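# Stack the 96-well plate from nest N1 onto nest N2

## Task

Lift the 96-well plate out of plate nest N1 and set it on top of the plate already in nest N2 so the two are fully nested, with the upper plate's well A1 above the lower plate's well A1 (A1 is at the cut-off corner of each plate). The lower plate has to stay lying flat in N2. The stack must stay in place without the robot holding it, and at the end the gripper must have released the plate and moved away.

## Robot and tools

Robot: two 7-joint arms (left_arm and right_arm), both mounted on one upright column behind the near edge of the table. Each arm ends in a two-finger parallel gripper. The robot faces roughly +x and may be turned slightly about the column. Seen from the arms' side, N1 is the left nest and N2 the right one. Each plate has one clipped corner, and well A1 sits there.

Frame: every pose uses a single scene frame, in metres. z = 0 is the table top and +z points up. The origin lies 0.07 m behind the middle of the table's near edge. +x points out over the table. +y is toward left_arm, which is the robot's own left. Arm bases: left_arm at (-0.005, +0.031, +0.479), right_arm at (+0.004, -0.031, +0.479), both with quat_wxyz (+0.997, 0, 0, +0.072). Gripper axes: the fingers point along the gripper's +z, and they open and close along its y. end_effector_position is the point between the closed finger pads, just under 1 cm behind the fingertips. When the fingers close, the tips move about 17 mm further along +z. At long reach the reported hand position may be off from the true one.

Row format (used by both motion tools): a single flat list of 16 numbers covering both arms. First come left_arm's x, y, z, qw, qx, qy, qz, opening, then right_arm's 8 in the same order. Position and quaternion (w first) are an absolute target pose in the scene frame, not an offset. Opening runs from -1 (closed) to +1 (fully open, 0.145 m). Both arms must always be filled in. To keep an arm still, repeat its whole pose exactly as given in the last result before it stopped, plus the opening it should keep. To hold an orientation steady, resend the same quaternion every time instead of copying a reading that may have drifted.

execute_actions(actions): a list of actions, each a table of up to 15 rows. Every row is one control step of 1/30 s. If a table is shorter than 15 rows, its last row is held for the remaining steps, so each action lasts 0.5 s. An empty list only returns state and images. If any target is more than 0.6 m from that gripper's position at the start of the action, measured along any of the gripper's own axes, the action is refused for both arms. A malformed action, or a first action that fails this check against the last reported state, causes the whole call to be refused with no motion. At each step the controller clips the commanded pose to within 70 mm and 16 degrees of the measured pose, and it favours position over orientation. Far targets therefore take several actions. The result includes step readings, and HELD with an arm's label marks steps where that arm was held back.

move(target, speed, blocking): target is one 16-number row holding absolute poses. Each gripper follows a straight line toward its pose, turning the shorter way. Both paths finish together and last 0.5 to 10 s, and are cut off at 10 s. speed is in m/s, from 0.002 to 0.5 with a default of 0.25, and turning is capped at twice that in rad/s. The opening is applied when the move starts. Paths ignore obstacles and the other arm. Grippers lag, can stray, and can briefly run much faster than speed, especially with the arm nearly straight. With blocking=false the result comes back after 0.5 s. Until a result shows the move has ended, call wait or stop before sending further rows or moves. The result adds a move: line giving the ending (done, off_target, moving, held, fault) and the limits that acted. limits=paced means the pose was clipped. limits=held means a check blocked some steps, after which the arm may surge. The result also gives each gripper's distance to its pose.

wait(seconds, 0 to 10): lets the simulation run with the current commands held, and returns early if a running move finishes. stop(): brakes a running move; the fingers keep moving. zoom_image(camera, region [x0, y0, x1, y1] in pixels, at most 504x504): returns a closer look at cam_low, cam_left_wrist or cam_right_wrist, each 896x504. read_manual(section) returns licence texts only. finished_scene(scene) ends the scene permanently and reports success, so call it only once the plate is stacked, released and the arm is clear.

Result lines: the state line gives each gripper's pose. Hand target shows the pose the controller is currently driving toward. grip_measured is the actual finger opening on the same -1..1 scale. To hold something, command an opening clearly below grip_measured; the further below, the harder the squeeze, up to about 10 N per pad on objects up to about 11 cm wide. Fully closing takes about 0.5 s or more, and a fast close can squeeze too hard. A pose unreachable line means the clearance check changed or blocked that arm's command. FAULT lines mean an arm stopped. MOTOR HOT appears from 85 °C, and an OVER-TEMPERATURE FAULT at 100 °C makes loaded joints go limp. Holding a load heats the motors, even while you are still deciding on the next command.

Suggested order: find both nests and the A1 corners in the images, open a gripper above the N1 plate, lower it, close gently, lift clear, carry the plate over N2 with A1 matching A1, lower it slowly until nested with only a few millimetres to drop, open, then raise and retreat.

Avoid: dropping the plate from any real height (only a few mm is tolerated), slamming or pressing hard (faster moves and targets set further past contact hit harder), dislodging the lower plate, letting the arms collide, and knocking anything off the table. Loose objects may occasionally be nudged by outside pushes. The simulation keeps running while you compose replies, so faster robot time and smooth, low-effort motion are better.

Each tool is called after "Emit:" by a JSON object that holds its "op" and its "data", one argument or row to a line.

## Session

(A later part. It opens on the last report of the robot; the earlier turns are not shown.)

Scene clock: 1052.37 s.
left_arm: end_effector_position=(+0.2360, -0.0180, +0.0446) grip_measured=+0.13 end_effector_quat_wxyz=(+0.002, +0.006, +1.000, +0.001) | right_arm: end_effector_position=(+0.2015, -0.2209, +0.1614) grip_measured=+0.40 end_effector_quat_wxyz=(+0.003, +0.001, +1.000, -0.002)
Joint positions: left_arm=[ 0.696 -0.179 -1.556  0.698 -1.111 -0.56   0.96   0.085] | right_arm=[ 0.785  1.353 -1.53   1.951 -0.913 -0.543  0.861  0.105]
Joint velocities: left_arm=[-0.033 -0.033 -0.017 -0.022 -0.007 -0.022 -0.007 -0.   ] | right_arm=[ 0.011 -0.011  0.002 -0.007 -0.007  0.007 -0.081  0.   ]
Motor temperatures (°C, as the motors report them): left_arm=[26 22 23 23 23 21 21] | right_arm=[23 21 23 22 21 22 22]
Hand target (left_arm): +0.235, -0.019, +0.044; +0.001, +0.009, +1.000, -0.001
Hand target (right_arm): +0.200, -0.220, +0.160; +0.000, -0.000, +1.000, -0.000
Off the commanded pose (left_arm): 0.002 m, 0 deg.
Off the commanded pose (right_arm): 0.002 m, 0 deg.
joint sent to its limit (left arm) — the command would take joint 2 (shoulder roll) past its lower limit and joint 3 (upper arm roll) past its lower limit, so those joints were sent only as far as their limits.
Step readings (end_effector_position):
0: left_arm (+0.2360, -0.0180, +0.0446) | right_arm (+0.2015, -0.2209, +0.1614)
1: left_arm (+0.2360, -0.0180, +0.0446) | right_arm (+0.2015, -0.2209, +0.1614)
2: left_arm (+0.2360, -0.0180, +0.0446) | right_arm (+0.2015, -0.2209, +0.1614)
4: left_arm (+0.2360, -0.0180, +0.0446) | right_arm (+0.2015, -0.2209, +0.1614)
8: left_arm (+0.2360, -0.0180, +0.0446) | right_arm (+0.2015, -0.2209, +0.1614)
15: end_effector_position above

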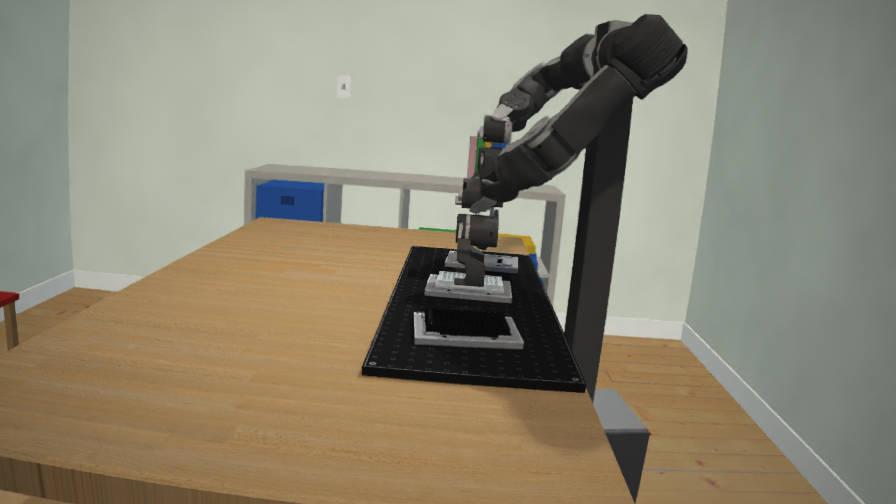

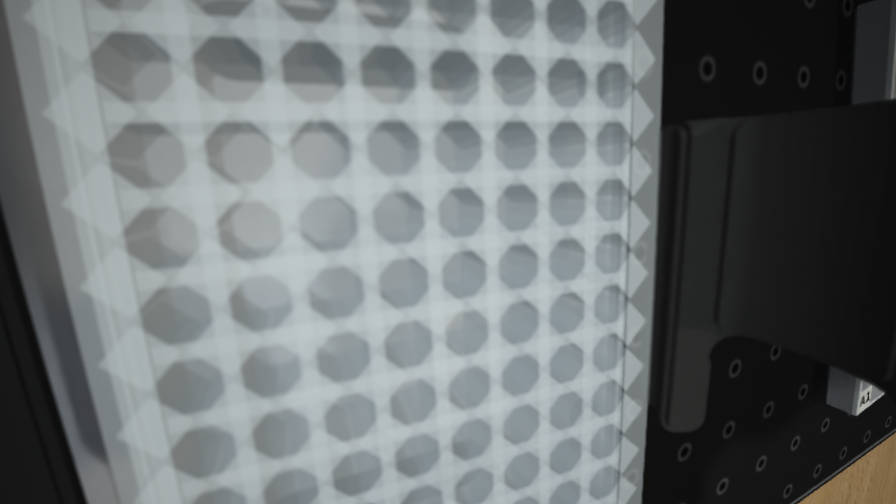

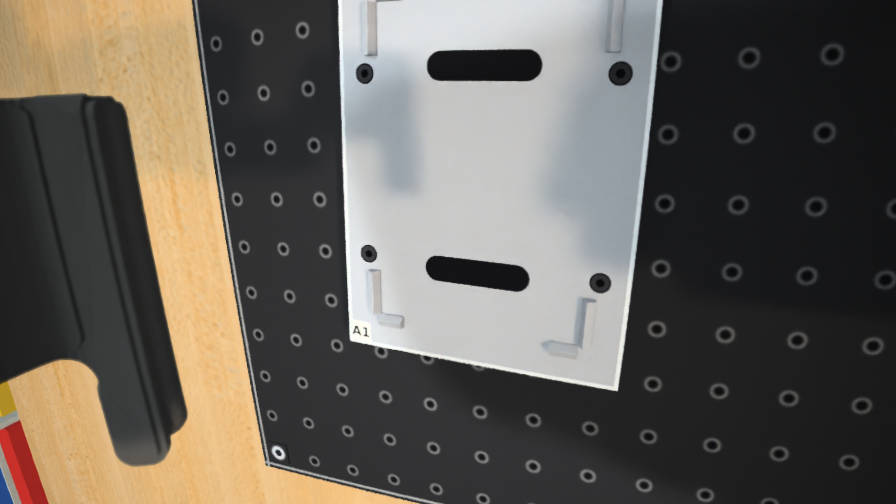

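Emit:
{"op": "execute_actions", "data": {
  "actions": [
    [[0.235,-0.019,0.044,0,0.009,1,0,0.12, 0.20,-0.22,0.16,0,0,1,0,0.4],[0.235,-0.019,0.044,0,0.009,1,0,0.11, 0.20,-0.22,0.16,0,0,1,0,0.4],[0.235,-0.019,0.044,0,0.009,1,0,0.10, 0.20,-0.22,0.16,0,0,1,0,0.4],[0.235,-0.019,0.044,0,0.009,1,0,0.09, 0.20,-0.22,0.16,0,0,1,0,0.4],[0.235,-0.019,0.044,0,0.009,1,0,0.08, 0.20,-0.22,0.16,0,0,1,0,0.4],[0.235,-0.019,0.044,0,0.009,1,0,0.07, 0.20,-0.22,0.16,0,0,1,0,0.4],[0.235,-0.019,0.044,0,0.009,1,0,0.06, 0.20,-0.22,0.16,0,0,1,0,0.4],[0.235,-0.019,0.044,0,0.009,1,0,0.05, 0.20,-0.22,0.16,0,0,1,0,0.4],[0.235,-0.019,0.044,0,0.009,1,0,0.04, 0.20,-0.22,0.16,0,0,1,0,0.4],[0.235,-0.019,0.044,0,0.009,1,0,0.03, 0.20,-0.22,0.16,0,0,1,0,0.4],[0.235,-0.019,0.044,0,0.009,1,0,0.02, 0.20,-0.22,0.16,0,0,1,0,0.4],[0.235,-0.019,0.044,0,0.009,1,0,0.01, 0.20,-0.22,0.16,0,0,1,0,0.4],[0.235,-0.019,0.044,0,0.009,1,0,0.0, 0.20,-0.22,0.16,0,0,1,0,0.4]]
  ]
}}

Emit:
{"op": "zoom_image", "data": {
  "camera": "cam_low",
  "region": [410, 220, 530, 310]
}}

Scene clock: 1074.00 s.
left_arm: end_effector_position=(+0.2361, -0.0179, +0.0446) grip_measured=+0.07 end_effector_quat_wxyz=(+0.002, +0.007, +1.000, +0.001) | right_arm: end_effector_position=(+0.2015, -0.2209, +0.1614) grip_measured=+0.40 end_effector_quat_wxyz=(+0.003, +0.001, +1.000, -0.002)
Joint positions: left_arm=[ 0.696 -0.179 -1.556  0.698 -1.113 -0.56   0.96   0.081] | right_arm=[ 0.785  1.353 -1.53   1.951 -0.913 -0.543  0.861  0.105]
Joint velocities: left_arm=[ 0.033 -0.011  0.007 -0.002  0.037  0.007  0.037 -0.   ] | right_arm=[ 0.011 -0.011  0.002 -0.002 -0.022 -0.066  0.022  0.   ]
Motor temperatures (°C, as the motors report them): left_arm=[26 22 22 23 23 21 21] | right_arm=[23 21 23 22 21 22 22]
Hand target (left_arm): +0.235, -0.019, +0.044; +0.001, +0.009, +1.000, -0.001
Hand target (right_arm): +0.200, -0.220, +0.160; +0.000, -0.000, +1.000, -0.000
Off the commanded pose (left_arm): 0.002 m, 0 deg.
Off the commanded pose (right_arm): 0.002 m, 0 deg.
joint sent to its limit (left arm) — the command would take joint 2 (shoulder roll) past its lower limit, so that joint was sent only as far as its limit.
Step readings (end_effector_position):
0: left_arm (+0.2360, -0.0180, +0.0446) | right_arm (+0.2015, -0.2209, +0.1614)
1: left_arm (+0.2360, -0.0180, +0.0446) | right_arm (+0.2015, -0.2209, +0.1614)
2: left_arm (+0.2361, -0.0179, +0.0446) | right_arm (+0.2015, -0.2209, +0.1614)
4: left_arm (+0.2361, -0.0179, +0.0446) | right_arm (+0.2015, -0.2209, +0.1614)
8: left_arm (+0.2361, -0.0179, +0.0446) | right_arm (+0.2015, -0.2209, +0.1614)
15: end_effector_position above

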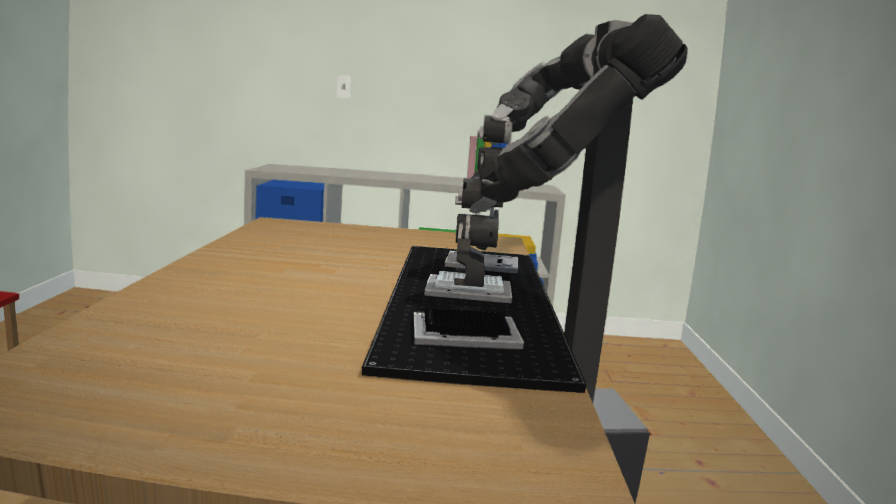

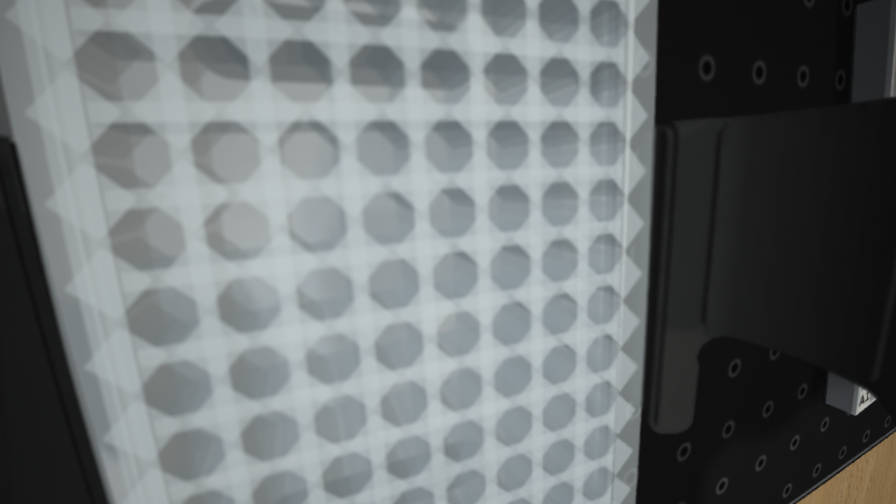

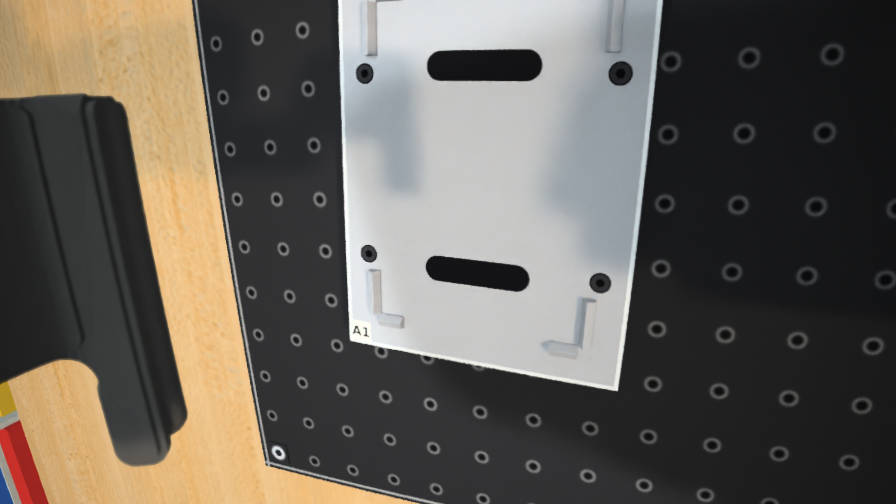

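Region (410, 220, 530, 310) of cam_low's 896x504 image, scaled by 4.200, with more detail than that image has; it fills the top 378 rows of this view, and the rest is white.

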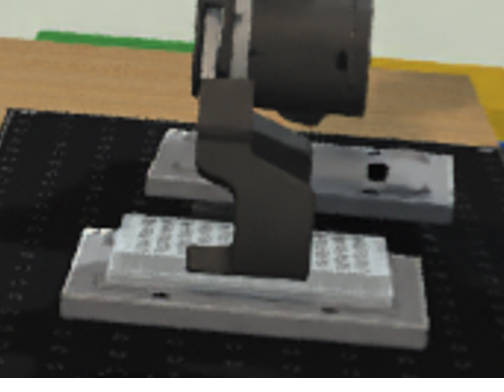

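Emit:
{"op": "execute_actions", "data": {
  "actions": [
    [[0.235,-0.0185,0.044,0,0.009,1,0,-0.03, 0.20,-0.22,0.16,0,0,1,0,0.4],[0.235,-0.0185,0.044,0,0.009,1,0,-0.06, 0.20,-0.22,0.16,0,0,1,0,0.4],[0.235,-0.0185,0.044,0,0.009,1,0,-0.09, 0.20,-0.22,0.16,0,0,1,0,0.4],[0.235,-0.0185,0.044,0,0.009,1,0,-0.12, 0.20,-0.22,0.16,0,0,1,0,0.4],[0.235,-0.0185,0.044,0,0.009,1,0,-0.15, 0.20,-0.22,0.16,0,0,1,0,0.4],[0.235,-0.0185,0.044,0,0.009,1,0,-0.18, 0.20,-0.22,0.16,0,0,1,0,0.4],[0.235,-0.0185,0.044,0,0.009,1,0,-0.21, 0.20,-0.22,0.16,0,0,1,0,0.4],[0.235,-0.0185,0.044,0,0.009,1,0,-0.24, 0.20,-0.22,0.16,0,0,1,0,0.4],[0.235,-0.0185,0.044,0,0.009,1,0,-0.27, 0.20,-0.22,0.16,0,0,1,0,0.4],[0.235,-0.0185,0.044,0,0.009,1,0,-0.3, 0.20,-0.22,0.16,0,0,1,0,0.4]]
  ]
}}

Emit:
{"op": "move", "data": {
  "target": [0.235,-0.0185,0.056,0,0.009,1,0,-0.3, 0.20,-0.22,0.16,0,0,1,0,0.4],
  "speed": 0.01
}}

Scene clock: 1089.53 s.
left_arm: end_effector_position=(+0.2361, -0.0177, +0.0446) grip_measured=+0.07 end_effector_quat_wxyz=(+0.002, +0.007, +1.000, +0.001) | right_arm: end_effector_position=(+0.2015, -0.2209, +0.1614) grip_measured=+0.40 end_effector_quat_wxyz=(+0.003, +0.001, +1.000, -0.002)
Joint positions: left_arm=[ 0.696 -0.18  -1.556  0.696 -1.113 -0.561  0.96   0.081] | right_arm=[ 0.785  1.353 -1.53   1.951 -0.913 -0.543  0.861  0.105]
Joint velocities: left_arm=[ 0.011 -0.033 -0.002  0.012 -0.051  0.007  0.007 -0.   ] | right_arm=[ 0.011 -0.055 -0.017 -0.027 -0.081  0.022 -0.051  0.   ]
Motor temperatures (°C, as the motors report them): left_arm=[26 22 22 23 23 21 21] | right_arm=[23 21 23 22 21 22 22]
Hand target (left_arm): +0.235, -0.019, +0.044; +0.000, +0.009, +1.000, -0.000
Hand target (right_arm): +0.200, -0.220, +0.160; +0.000, -0.000, +1.000, -0.000
Off the commanded pose (left_arm): 0.001 m, 0 deg.
Off the commanded pose (right_arm): 0.002 m, 0 deg.
joint sent to its limit (left arm) — the command would take joint 2 (shoulder roll) past its lower limit, so that joint was sent only as far as its limit.
Step readings (end_effector_position):
0: left_arm (+0.2361, -0.0179, +0.0446) | right_arm (+0.2015, -0.2209, +0.1614)
1: left_arm (+0.2362, -0.0176, +0.0445) | right_arm (+0.2015, -0.2209, +0.1614)
2: left_arm (+0.2361, -0.0176, +0.0445) | right_arm (+0.2015, -0.2209, +0.1614)
4: left_arm (+0.2361, -0.0177, +0.0446) | right_arm (+0.2015, -0.2209, +0.1614)
8: left_arm (+0.2361, -0.0177, +0.0446) | right_arm (+0.2015, -0.2209, +0.1614)
15: end_effector_position above

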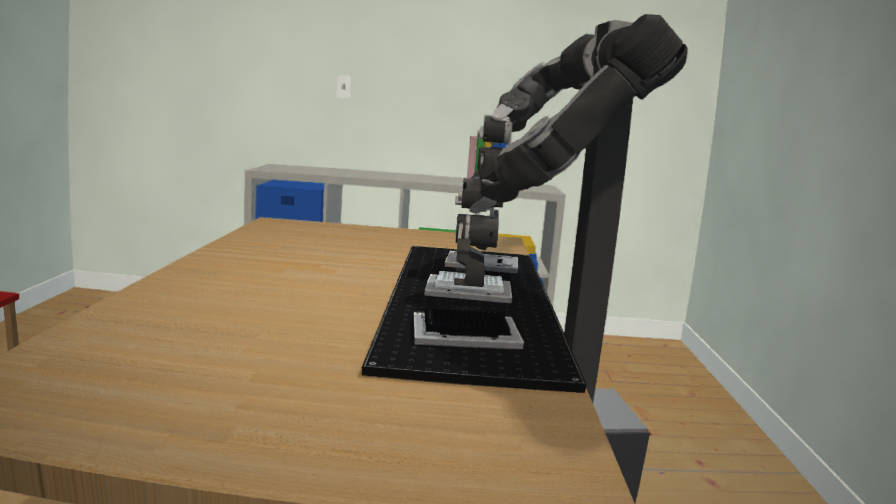

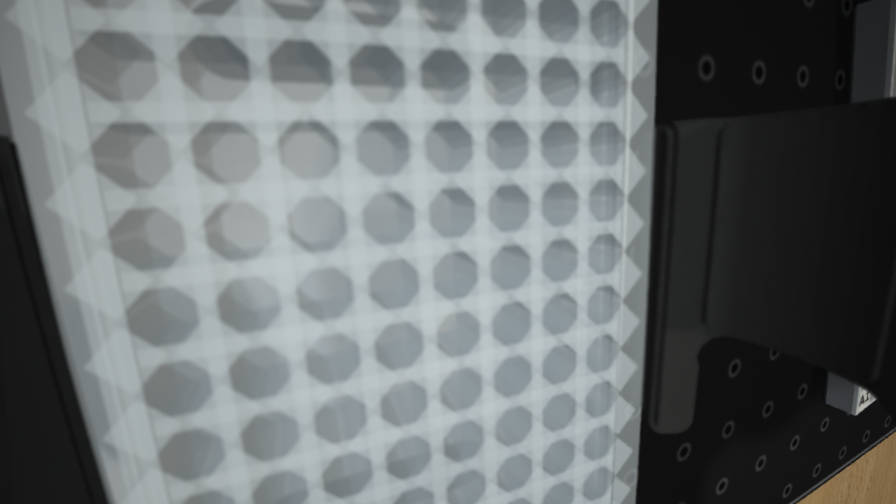

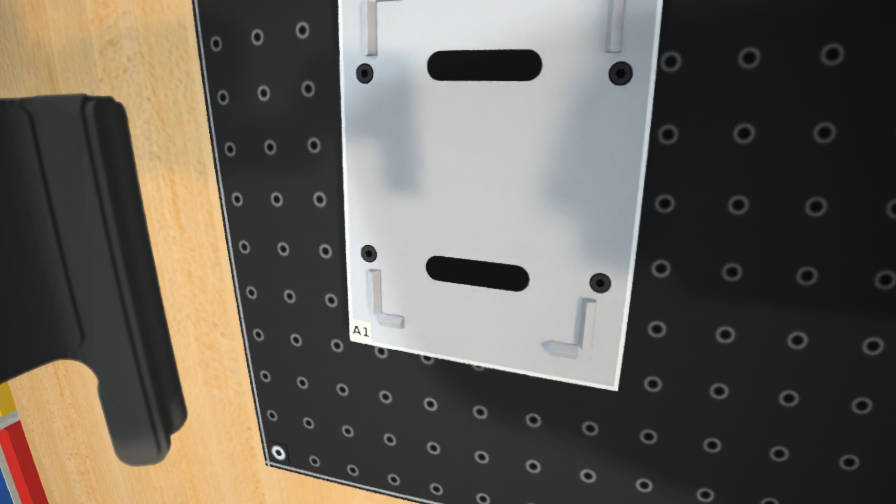

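Scene clock: 1090.90 s.
left_arm: end_effector_position=(+0.2333, -0.0189, +0.0548) grip_measured=+0.07 end_effector_quat_wxyz=(-0.002, +0.011, +1.000, -0.001) | right_arm: end_effector_position=(+0.2015, -0.2209, +0.1614) grip_measured=+0.40 end_effector_quat_wxyz=(+0.003, +0.001, +1.000, -0.002)
Joint positions: left_arm=[ 0.705 -0.144 -1.542  0.791 -1.076 -0.559  1.028  0.081] | right_arm=[ 0.785  1.353 -1.53   1.951 -0.913 -0.543  0.861  0.105]
Joint velocities: left_arm=[-0.033 -0.011 -0.007  0.007  0.022 -0.022  0.037  0.   ] | right_arm=[ 0.011 -0.033  0.007  0.027  0.022 -0.051 -0.037  0.   ]
Motor temperatures (°C, as the motors report them): left_arm=[26 22 22 23 23 21 21] | right_arm=[23 21 23 22 21 22 22]
Hand target (left_arm): +0.235, -0.018, +0.056; +0.000, +0.008, +1.000, -0.000
Hand target (right_arm): +0.200, -0.220, +0.160; +0.000, -0.000, +1.000, -0.000
Off the commanded pose (left_arm): 0.002 m, 0 deg.
Off the commanded pose (right_arm): 0.002 m, 0 deg.
move: done

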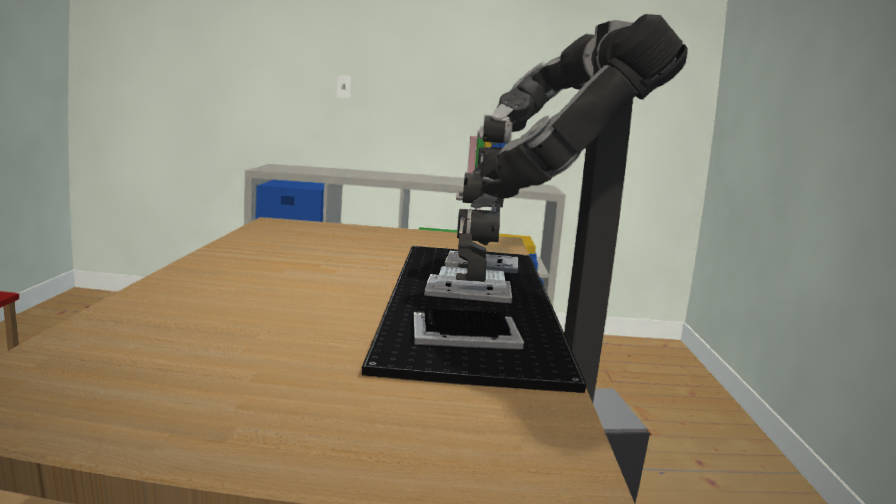

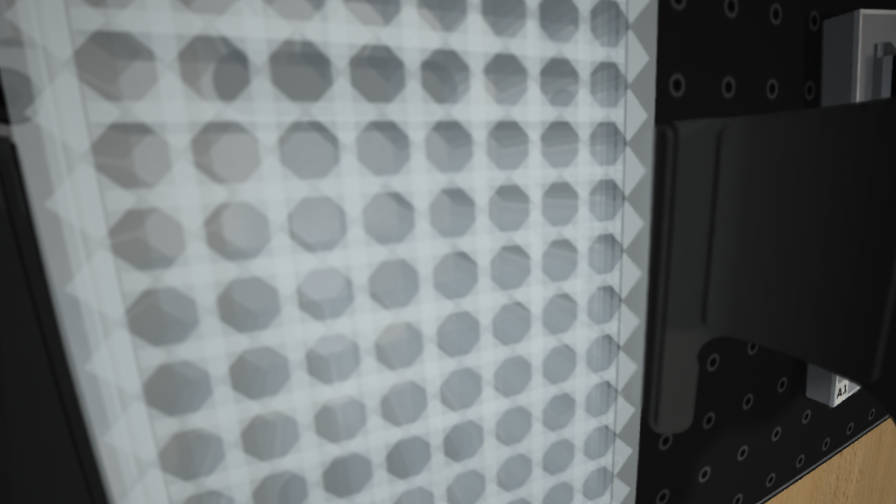

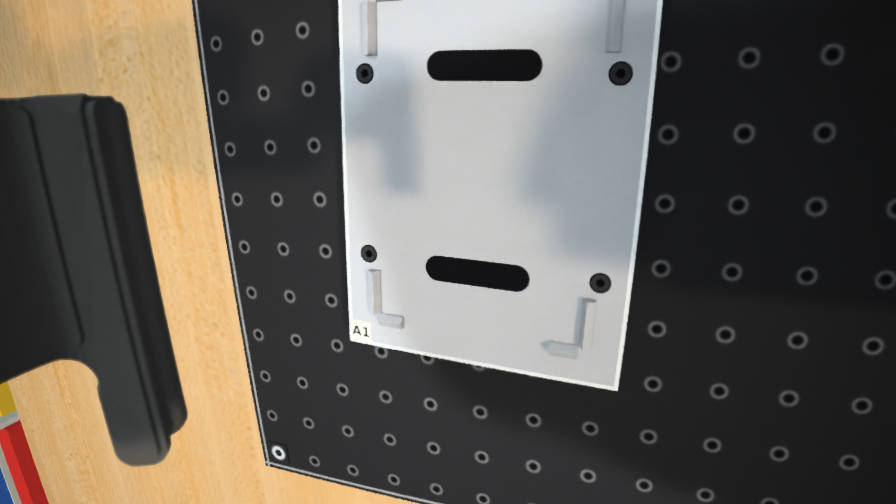

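Emit:
{"op": "move", "data": {
  "target": [0.235,-0.0185,0.09,0,0.009,1,0,-0.3, 0.20,-0.22,0.16,0,0,1,0,0.4],
  "speed": 0.04
}}

Emit:
{"op": "move", "data": {
  "target": [0.252,0.235,0.09,0,-0.065,0.998,0,-0.3, 0.20,-0.22,0.16,0,0,1,0,0.4],
  "speed": 0.07
}}

Scene clock: 1104.10 s.
left_arm: end_effector_position=(+0.2337, -0.0186, +0.0892) grip_measured=+0.07 end_effector_quat_wxyz=(-0.001, +0.011, +1.000, -0.001) | right_arm: end_effector_position=(+0.2015, -0.2209, +0.1614) grip_measured=+0.40 end_effector_quat_wxyz=(+0.003, +0.001, +1.000, -0.002)
Joint positions: left_arm=[ 0.742 -0.067 -1.489  1.016 -0.976 -0.534  1.216  0.081] | right_arm=[ 0.785  1.353 -1.53   1.951 -0.913 -0.543  0.861  0.105]
Joint velocities: left_arm=[-0.055 -0.055  0.002 -0.027 -0.037 -0.022  0.022 -0.   ] | right_arm=[-0.011 -0.121  0.007  0.002 -0.037  0.081 -0.022  0.   ]
Motor temperatures (°C, as the motors report them): left_arm=[26 22 23 23 23 21 21] | right_arm=[23 21 23 22 21 22 22]
Hand target (left_arm): +0.235, -0.018, +0.090; -0.000, +0.008, +1.000, +0.000
Hand target (right_arm): +0.200, -0.220, +0.160; +0.000, -0.000, +1.000, -0.000
Off the commanded pose (left_arm): 0.002 m, 0 deg.
Off the commanded pose (right_arm): 0.002 m, 0 deg.
move: done

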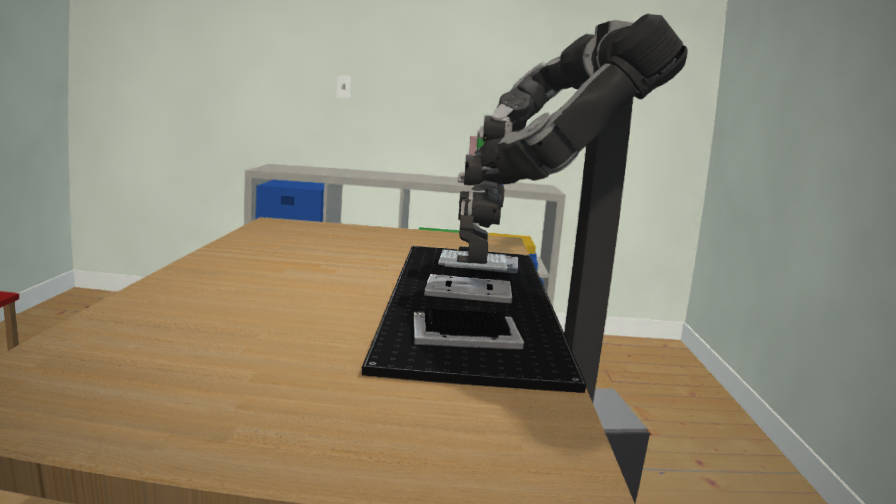

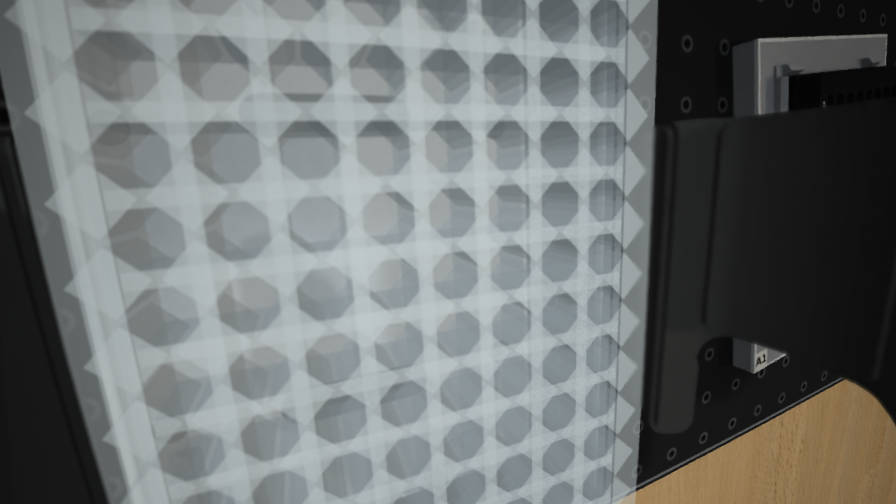

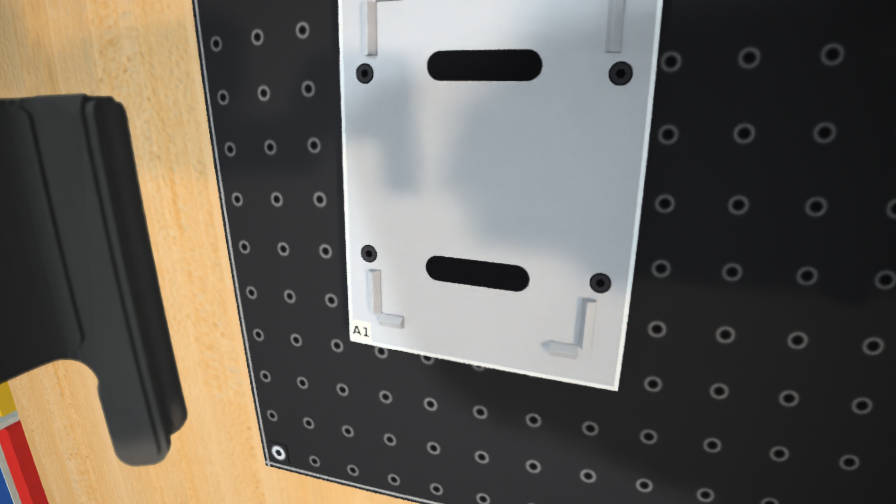

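Scene clock: 1107.97 s.
left_arm: end_effector_position=(+0.2548, +0.2361, +0.0881) grip_measured=+0.07 end_effector_quat_wxyz=(+0.008, -0.064, +0.998, +0.006) | right_arm: end_effector_position=(+0.2016, -0.2210, +0.1614) grip_measured=+0.40 end_effector_quat_wxyz=(+0.003, +0.002, +1.000, -0.002)
Joint positions: left_arm=[ 0.884  0.688 -1.555  1.16  -1.098 -0.77   0.676  0.081] | right_arm=[ 0.785  1.353 -1.53   1.951 -0.913 -0.543  0.861  0.105]
Joint velocities: left_arm=[-0.033  0.033 -0.007 -0.022 -0.007 -0.022  0.007  0.   ] | right_arm=[-0.077 -0.099 -0.002 -0.027 -0.037 -0.051 -0.007  0.   ]
Motor temperatures (°C, as the motors report them): left_arm=[26 22 23 23 23 21 21] | right_arm=[23 21 23 22 21 22 22]
Hand target (left_arm): +0.255, +0.235, +0.088; +0.008, -0.061, +0.998, +0.005
Hand target (right_arm): +0.200, -0.220, +0.160; +0.000, +0.000, +1.000, -0.000
Off the commanded pose (left_arm): 0.004 m, 1 deg.
Off the commanded pose (right_arm): 0.002 m, 0 deg.
joint sent to its limit (left arm) — the command would take joint 3 (upper arm roll) past its lower limit and joint 6 (wrist pitch) past its lower limit, so those joints were sent only as far as their limits.
move: off_target (left_arm)

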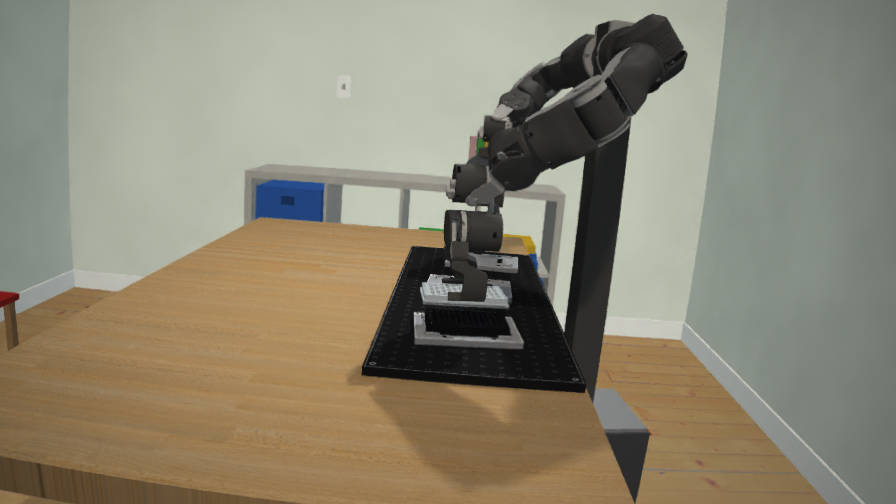

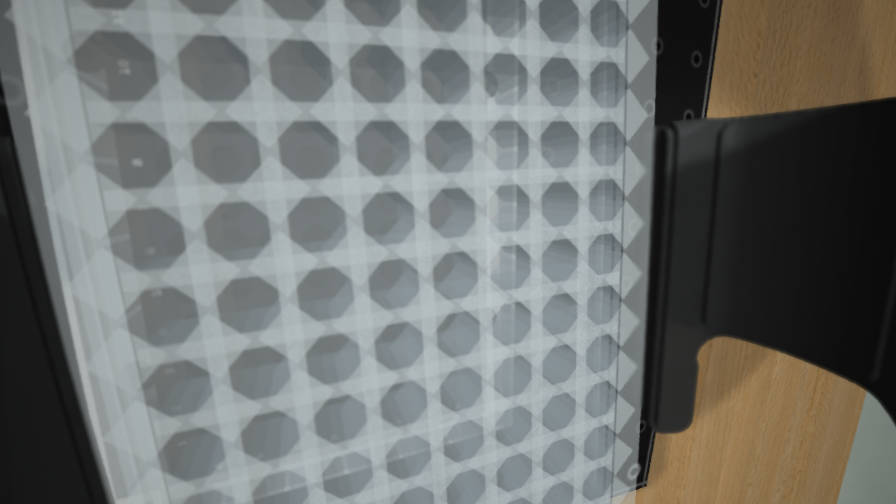

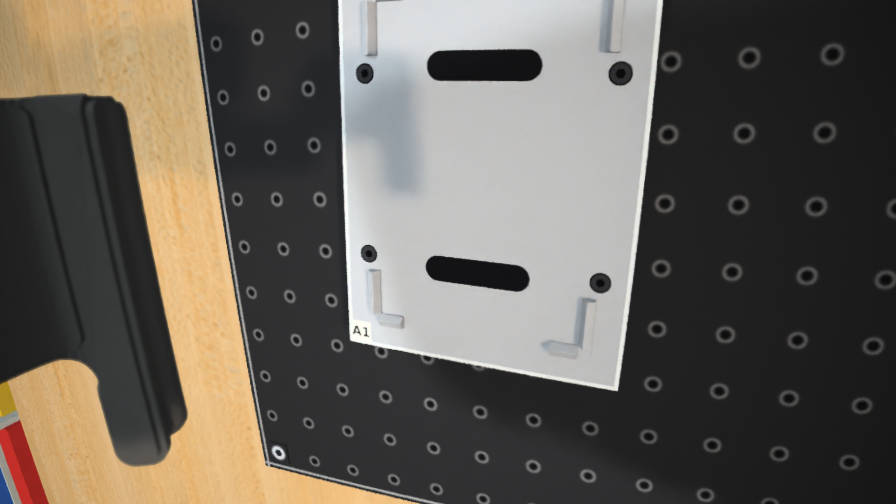

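Emit:
{"op": "move", "data": {
  "target": [0.253,0.235,0.08,0,-0.065,0.998,0,-0.3, 0.21,0.03,0.151,0.028,0.010,0.939,0.343,0.6],
  "speed": 0.15
}}

Scene clock: 1128.17 s.
left_arm: end_effector_position=(+0.2546, +0.2359, +0.0812) grip_measured=+0.07 end_effector_quat_wxyz=(+0.005, -0.068, +0.998, +0.002) | right_arm: end_effector_position=(+0.2114, +0.0317, +0.1470) grip_measured=+0.60 end_effector_quat_wxyz=(+0.029, +0.007, +0.939, +0.343)
Joint positions: left_arm=[ 0.871  0.668 -1.555  1.116 -1.113 -0.77   0.642  0.081] | right_arm=[ 0.681  0.664 -1.499  1.721 -0.913 -0.188  0.509  0.119]
Joint velocities: left_arm=[-0.077  0.033 -0.012 -0.002  0.037  0.022 -0.037  0.   ] | right_arm=[-0.033 -0.011 -0.002 -0.017  0.022  0.081 -0.037  0.   ]
Motor temperatures (°C, as the motors report them): left_arm=[27 21 23 23 23 21 21] | right_arm=[23 21 23 22 21 22 22]
Hand target (left_arm): +0.253, +0.235, +0.080; +0.002, -0.066, +0.998, +0.001
Hand target (right_arm): +0.212, +0.031, +0.146; +0.031, +0.009, +0.938, +0.344
Off the commanded pose (left_arm): 0.002 m, 1 deg.
Off the commanded pose (right_arm): 0.005 m, 0 deg.
joint sent to its limit (left arm) — the command would take joint 3 (upper arm roll) past its lower limit and joint 6 (wrist pitch) past its lower limit, so those joints were sent only as far as their limits.
move: off_target (right_arm)

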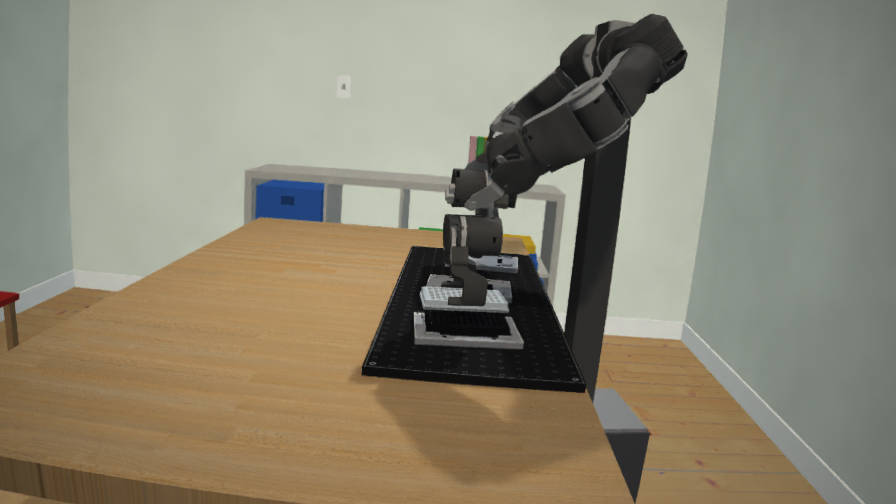

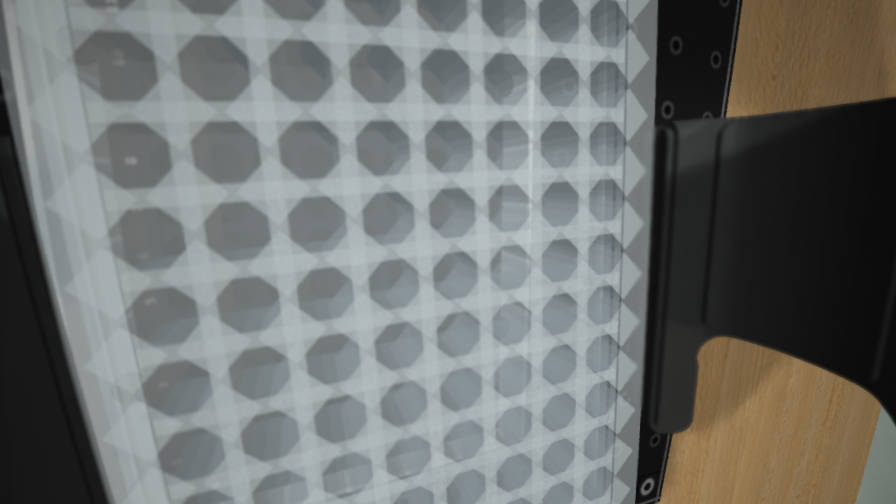

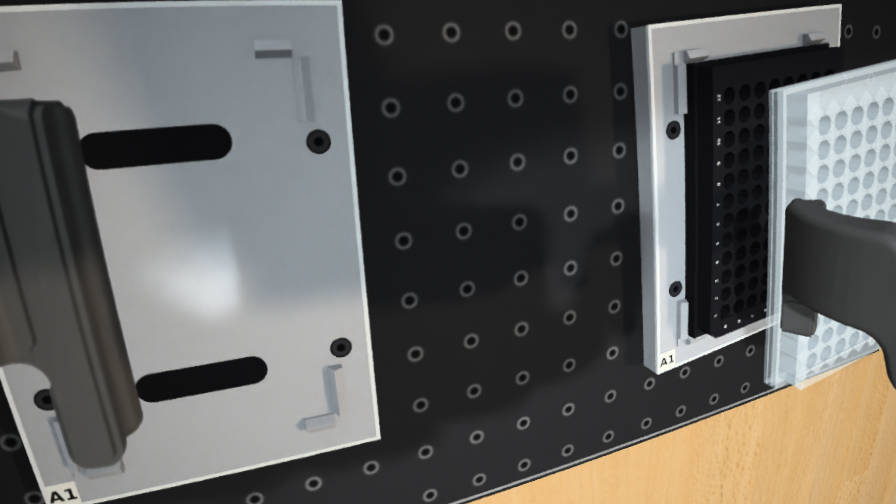

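Emit:
{"op": "move", "data": {
  "target": [0.253,0.235,0.072,0,-0.065,0.998,0,-0.3, 0.21,0.075,0.14,0.028,0.010,0.939,0.343,0.6],
  "speed": 0.05
}}

Scene clock: 1136.93 s.
left_arm: end_effector_position=(+0.2545, +0.2355, +0.0730) grip_measured=+0.07 end_effector_quat_wxyz=(+0.004, -0.067, +0.998, +0.001) | right_arm: end_effector_position=(+0.2101, +0.0771, +0.1419) grip_measured=+0.60 end_effector_quat_wxyz=(+0.028, +0.008, +0.937, +0.348)
Joint positions: left_arm=[ 0.855  0.642 -1.555  1.068 -1.146 -0.77   0.603  0.081] | right_arm=[ 0.681  0.469 -1.499  1.603 -0.913 -0.142  0.561  0.119]
Joint velocities: left_arm=[ 0.033  0.011 -0.007 -0.007 -0.051 -0.037 -0.037 -0.   ] | right_arm=[ 0.033 -0.033  0.002  0.007 -0.022 -0.081 -0.051 -0.   ]
Motor temperatures (°C, as the motors report them): left_arm=[27 21 23 23 23 21 21] | right_arm=[23 21 23 22 21 22 22]
Hand target (left_arm): +0.253, +0.235, +0.072; +0.001, -0.065, +0.998, -0.000
Hand target (right_arm): +0.211, +0.075, +0.140; +0.029, +0.010, +0.939, +0.343
Off the commanded pose (left_arm): 0.002 m, 1 deg.
Off the commanded pose (right_arm): 0.003 m, 1 deg.
joint sent to its limit (left arm) — the command would take joint 3 (upper arm roll) past its lower limit and joint 6 (wrist pitch) past its lower limit, so those joints were sent only as far as their limits.
move: done

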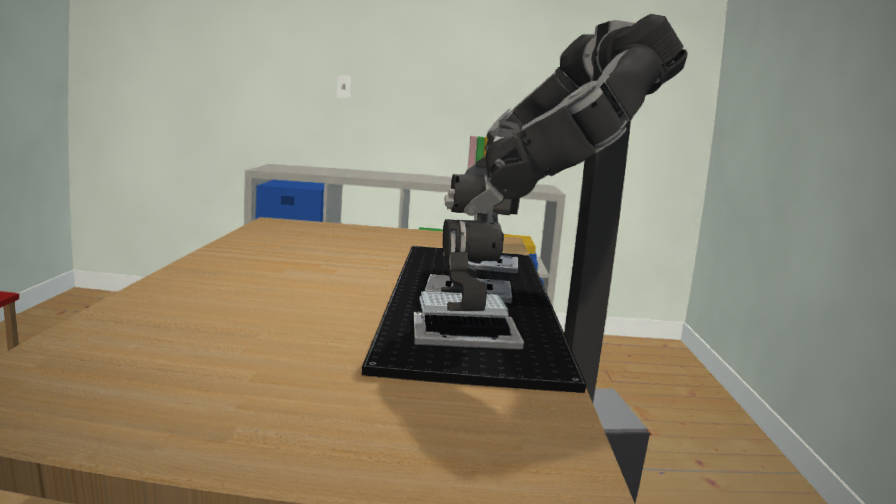

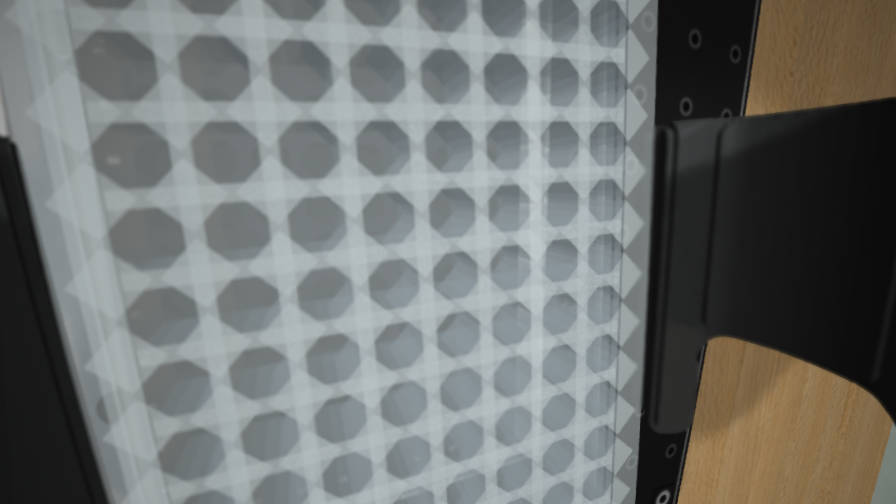

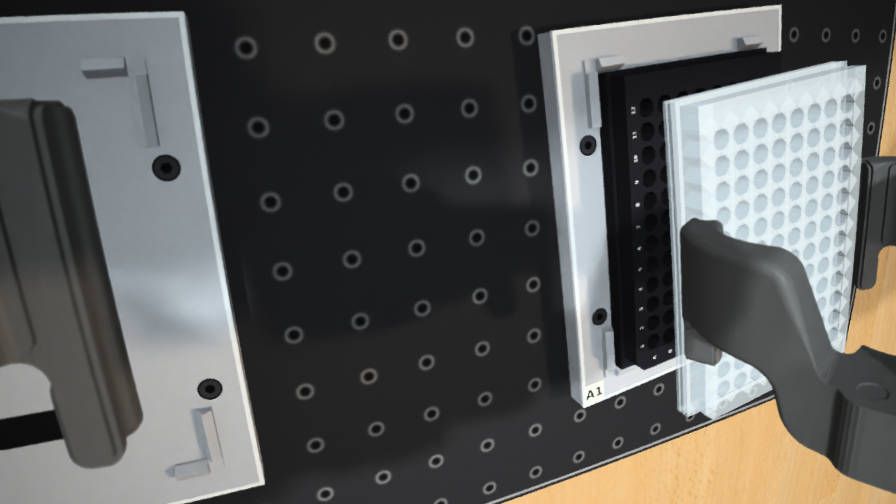

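Emit:
{"op": "move", "data": {
  "target": [0.253,0.235,0.064,0,-0.065,0.998,0,-0.3, 0.21,0.075,0.14,0.028,0.010,0.939,0.343,0.6],
  "speed": 0.01
}}

Emit:
{"op": "zoom_image", "data": {
  "camera": "cam_right_wrist",
  "region": [530, 0, 896, 440]
}}

Scene clock: 1147.07 s.
left_arm: end_effector_position=(+0.2542, +0.2359, +0.0649) grip_measured=+0.07 end_effector_quat_wxyz=(+0.002, -0.067, +0.998, +0.002) | right_arm: end_effector_position=(+0.2103, +0.0764, +0.1415) grip_measured=+0.60 end_effector_quat_wxyz=(+0.028, +0.008, +0.937, +0.347)
Joint positions: left_arm=[ 0.839  0.616 -1.555  1.017 -1.18  -0.77   0.565  0.081] | right_arm=[ 0.681  0.47  -1.499  1.603 -0.913 -0.142  0.564  0.119]
Joint velocities: left_arm=[ 0.011 -0.099 -0.002  0.002 -0.051 -0.066 -0.037  0.   ] | right_arm=[-0.033  0.011  0.012  0.007  0.051 -0.007 -0.066  0.   ]
Motor temperatures (°C, as the motors report them): left_arm=[27 21 23 23 23 21 21] | right_arm=[23 21 23 22 21 22 22]
Hand target (left_arm): +0.253, +0.235, +0.064; -0.000, -0.065, +0.998, -0.000
Hand target (right_arm): +0.210, +0.075, +0.140; +0.028, +0.010, +0.939, +0.343
Off the commanded pose (left_arm): 0.002 m, 0 deg.
Off the commanded pose (right_arm): 0.002 m, 0 deg.
move: done

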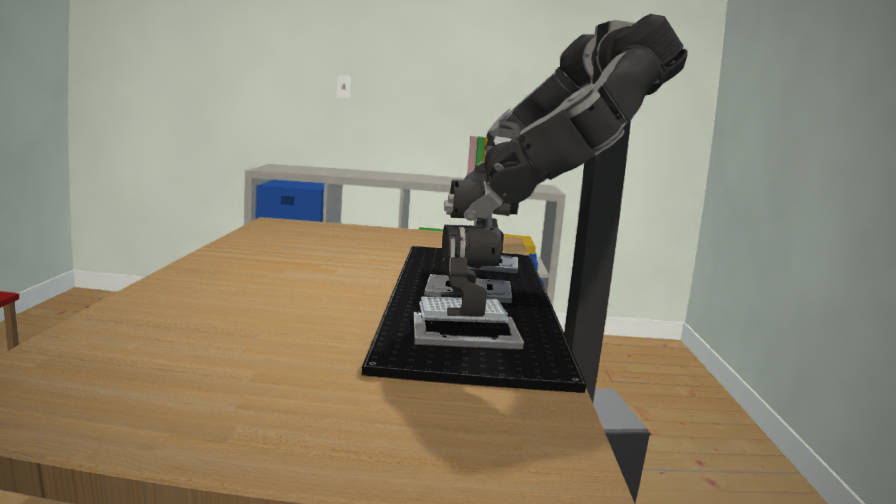

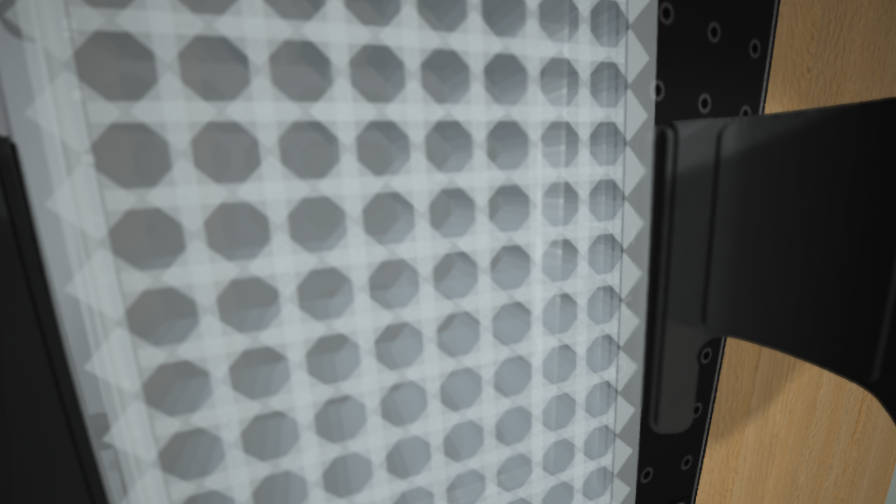

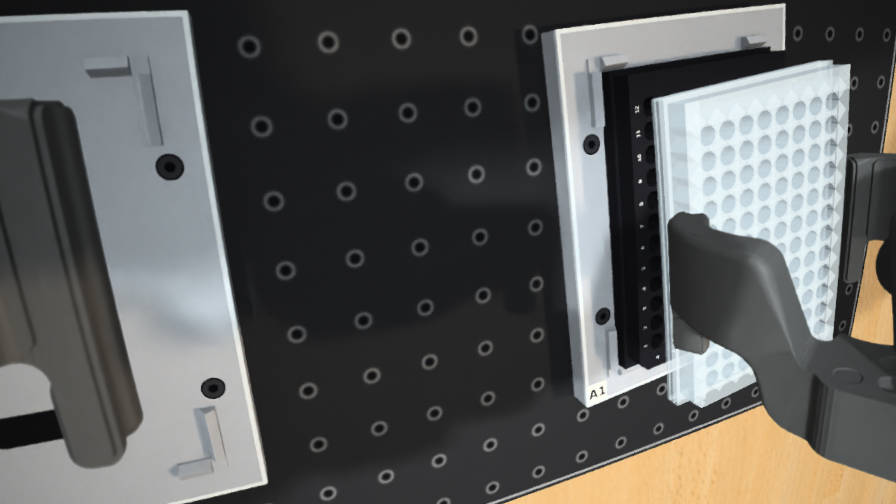

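Region (530, 0, 896, 440) of cam_right_wrist's 896x504 image, scaled by 1.145, with more detail than that image has; it fills the left 419 columns of this view, and the rest is white.

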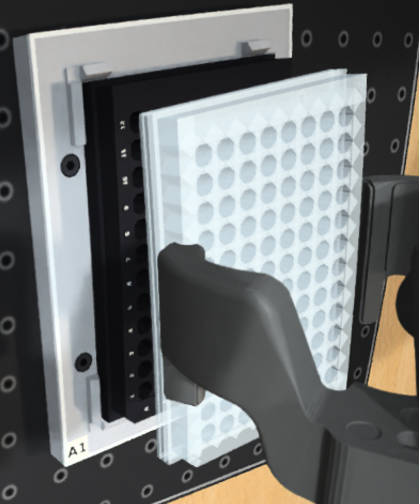

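Emit:
{"op": "zoom_image", "data": {
  "camera": "cam_low",
  "region": [400, 270, 540, 360]
}}

Region (400, 270, 540, 360) of cam_low's 896x504 image, scaled by 3.600, with more detail than that image has; it fills the top 324 rows of this view, and the rest is white.

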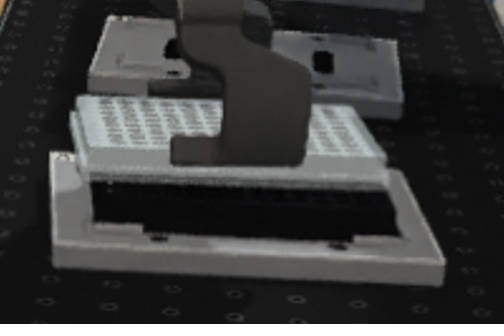

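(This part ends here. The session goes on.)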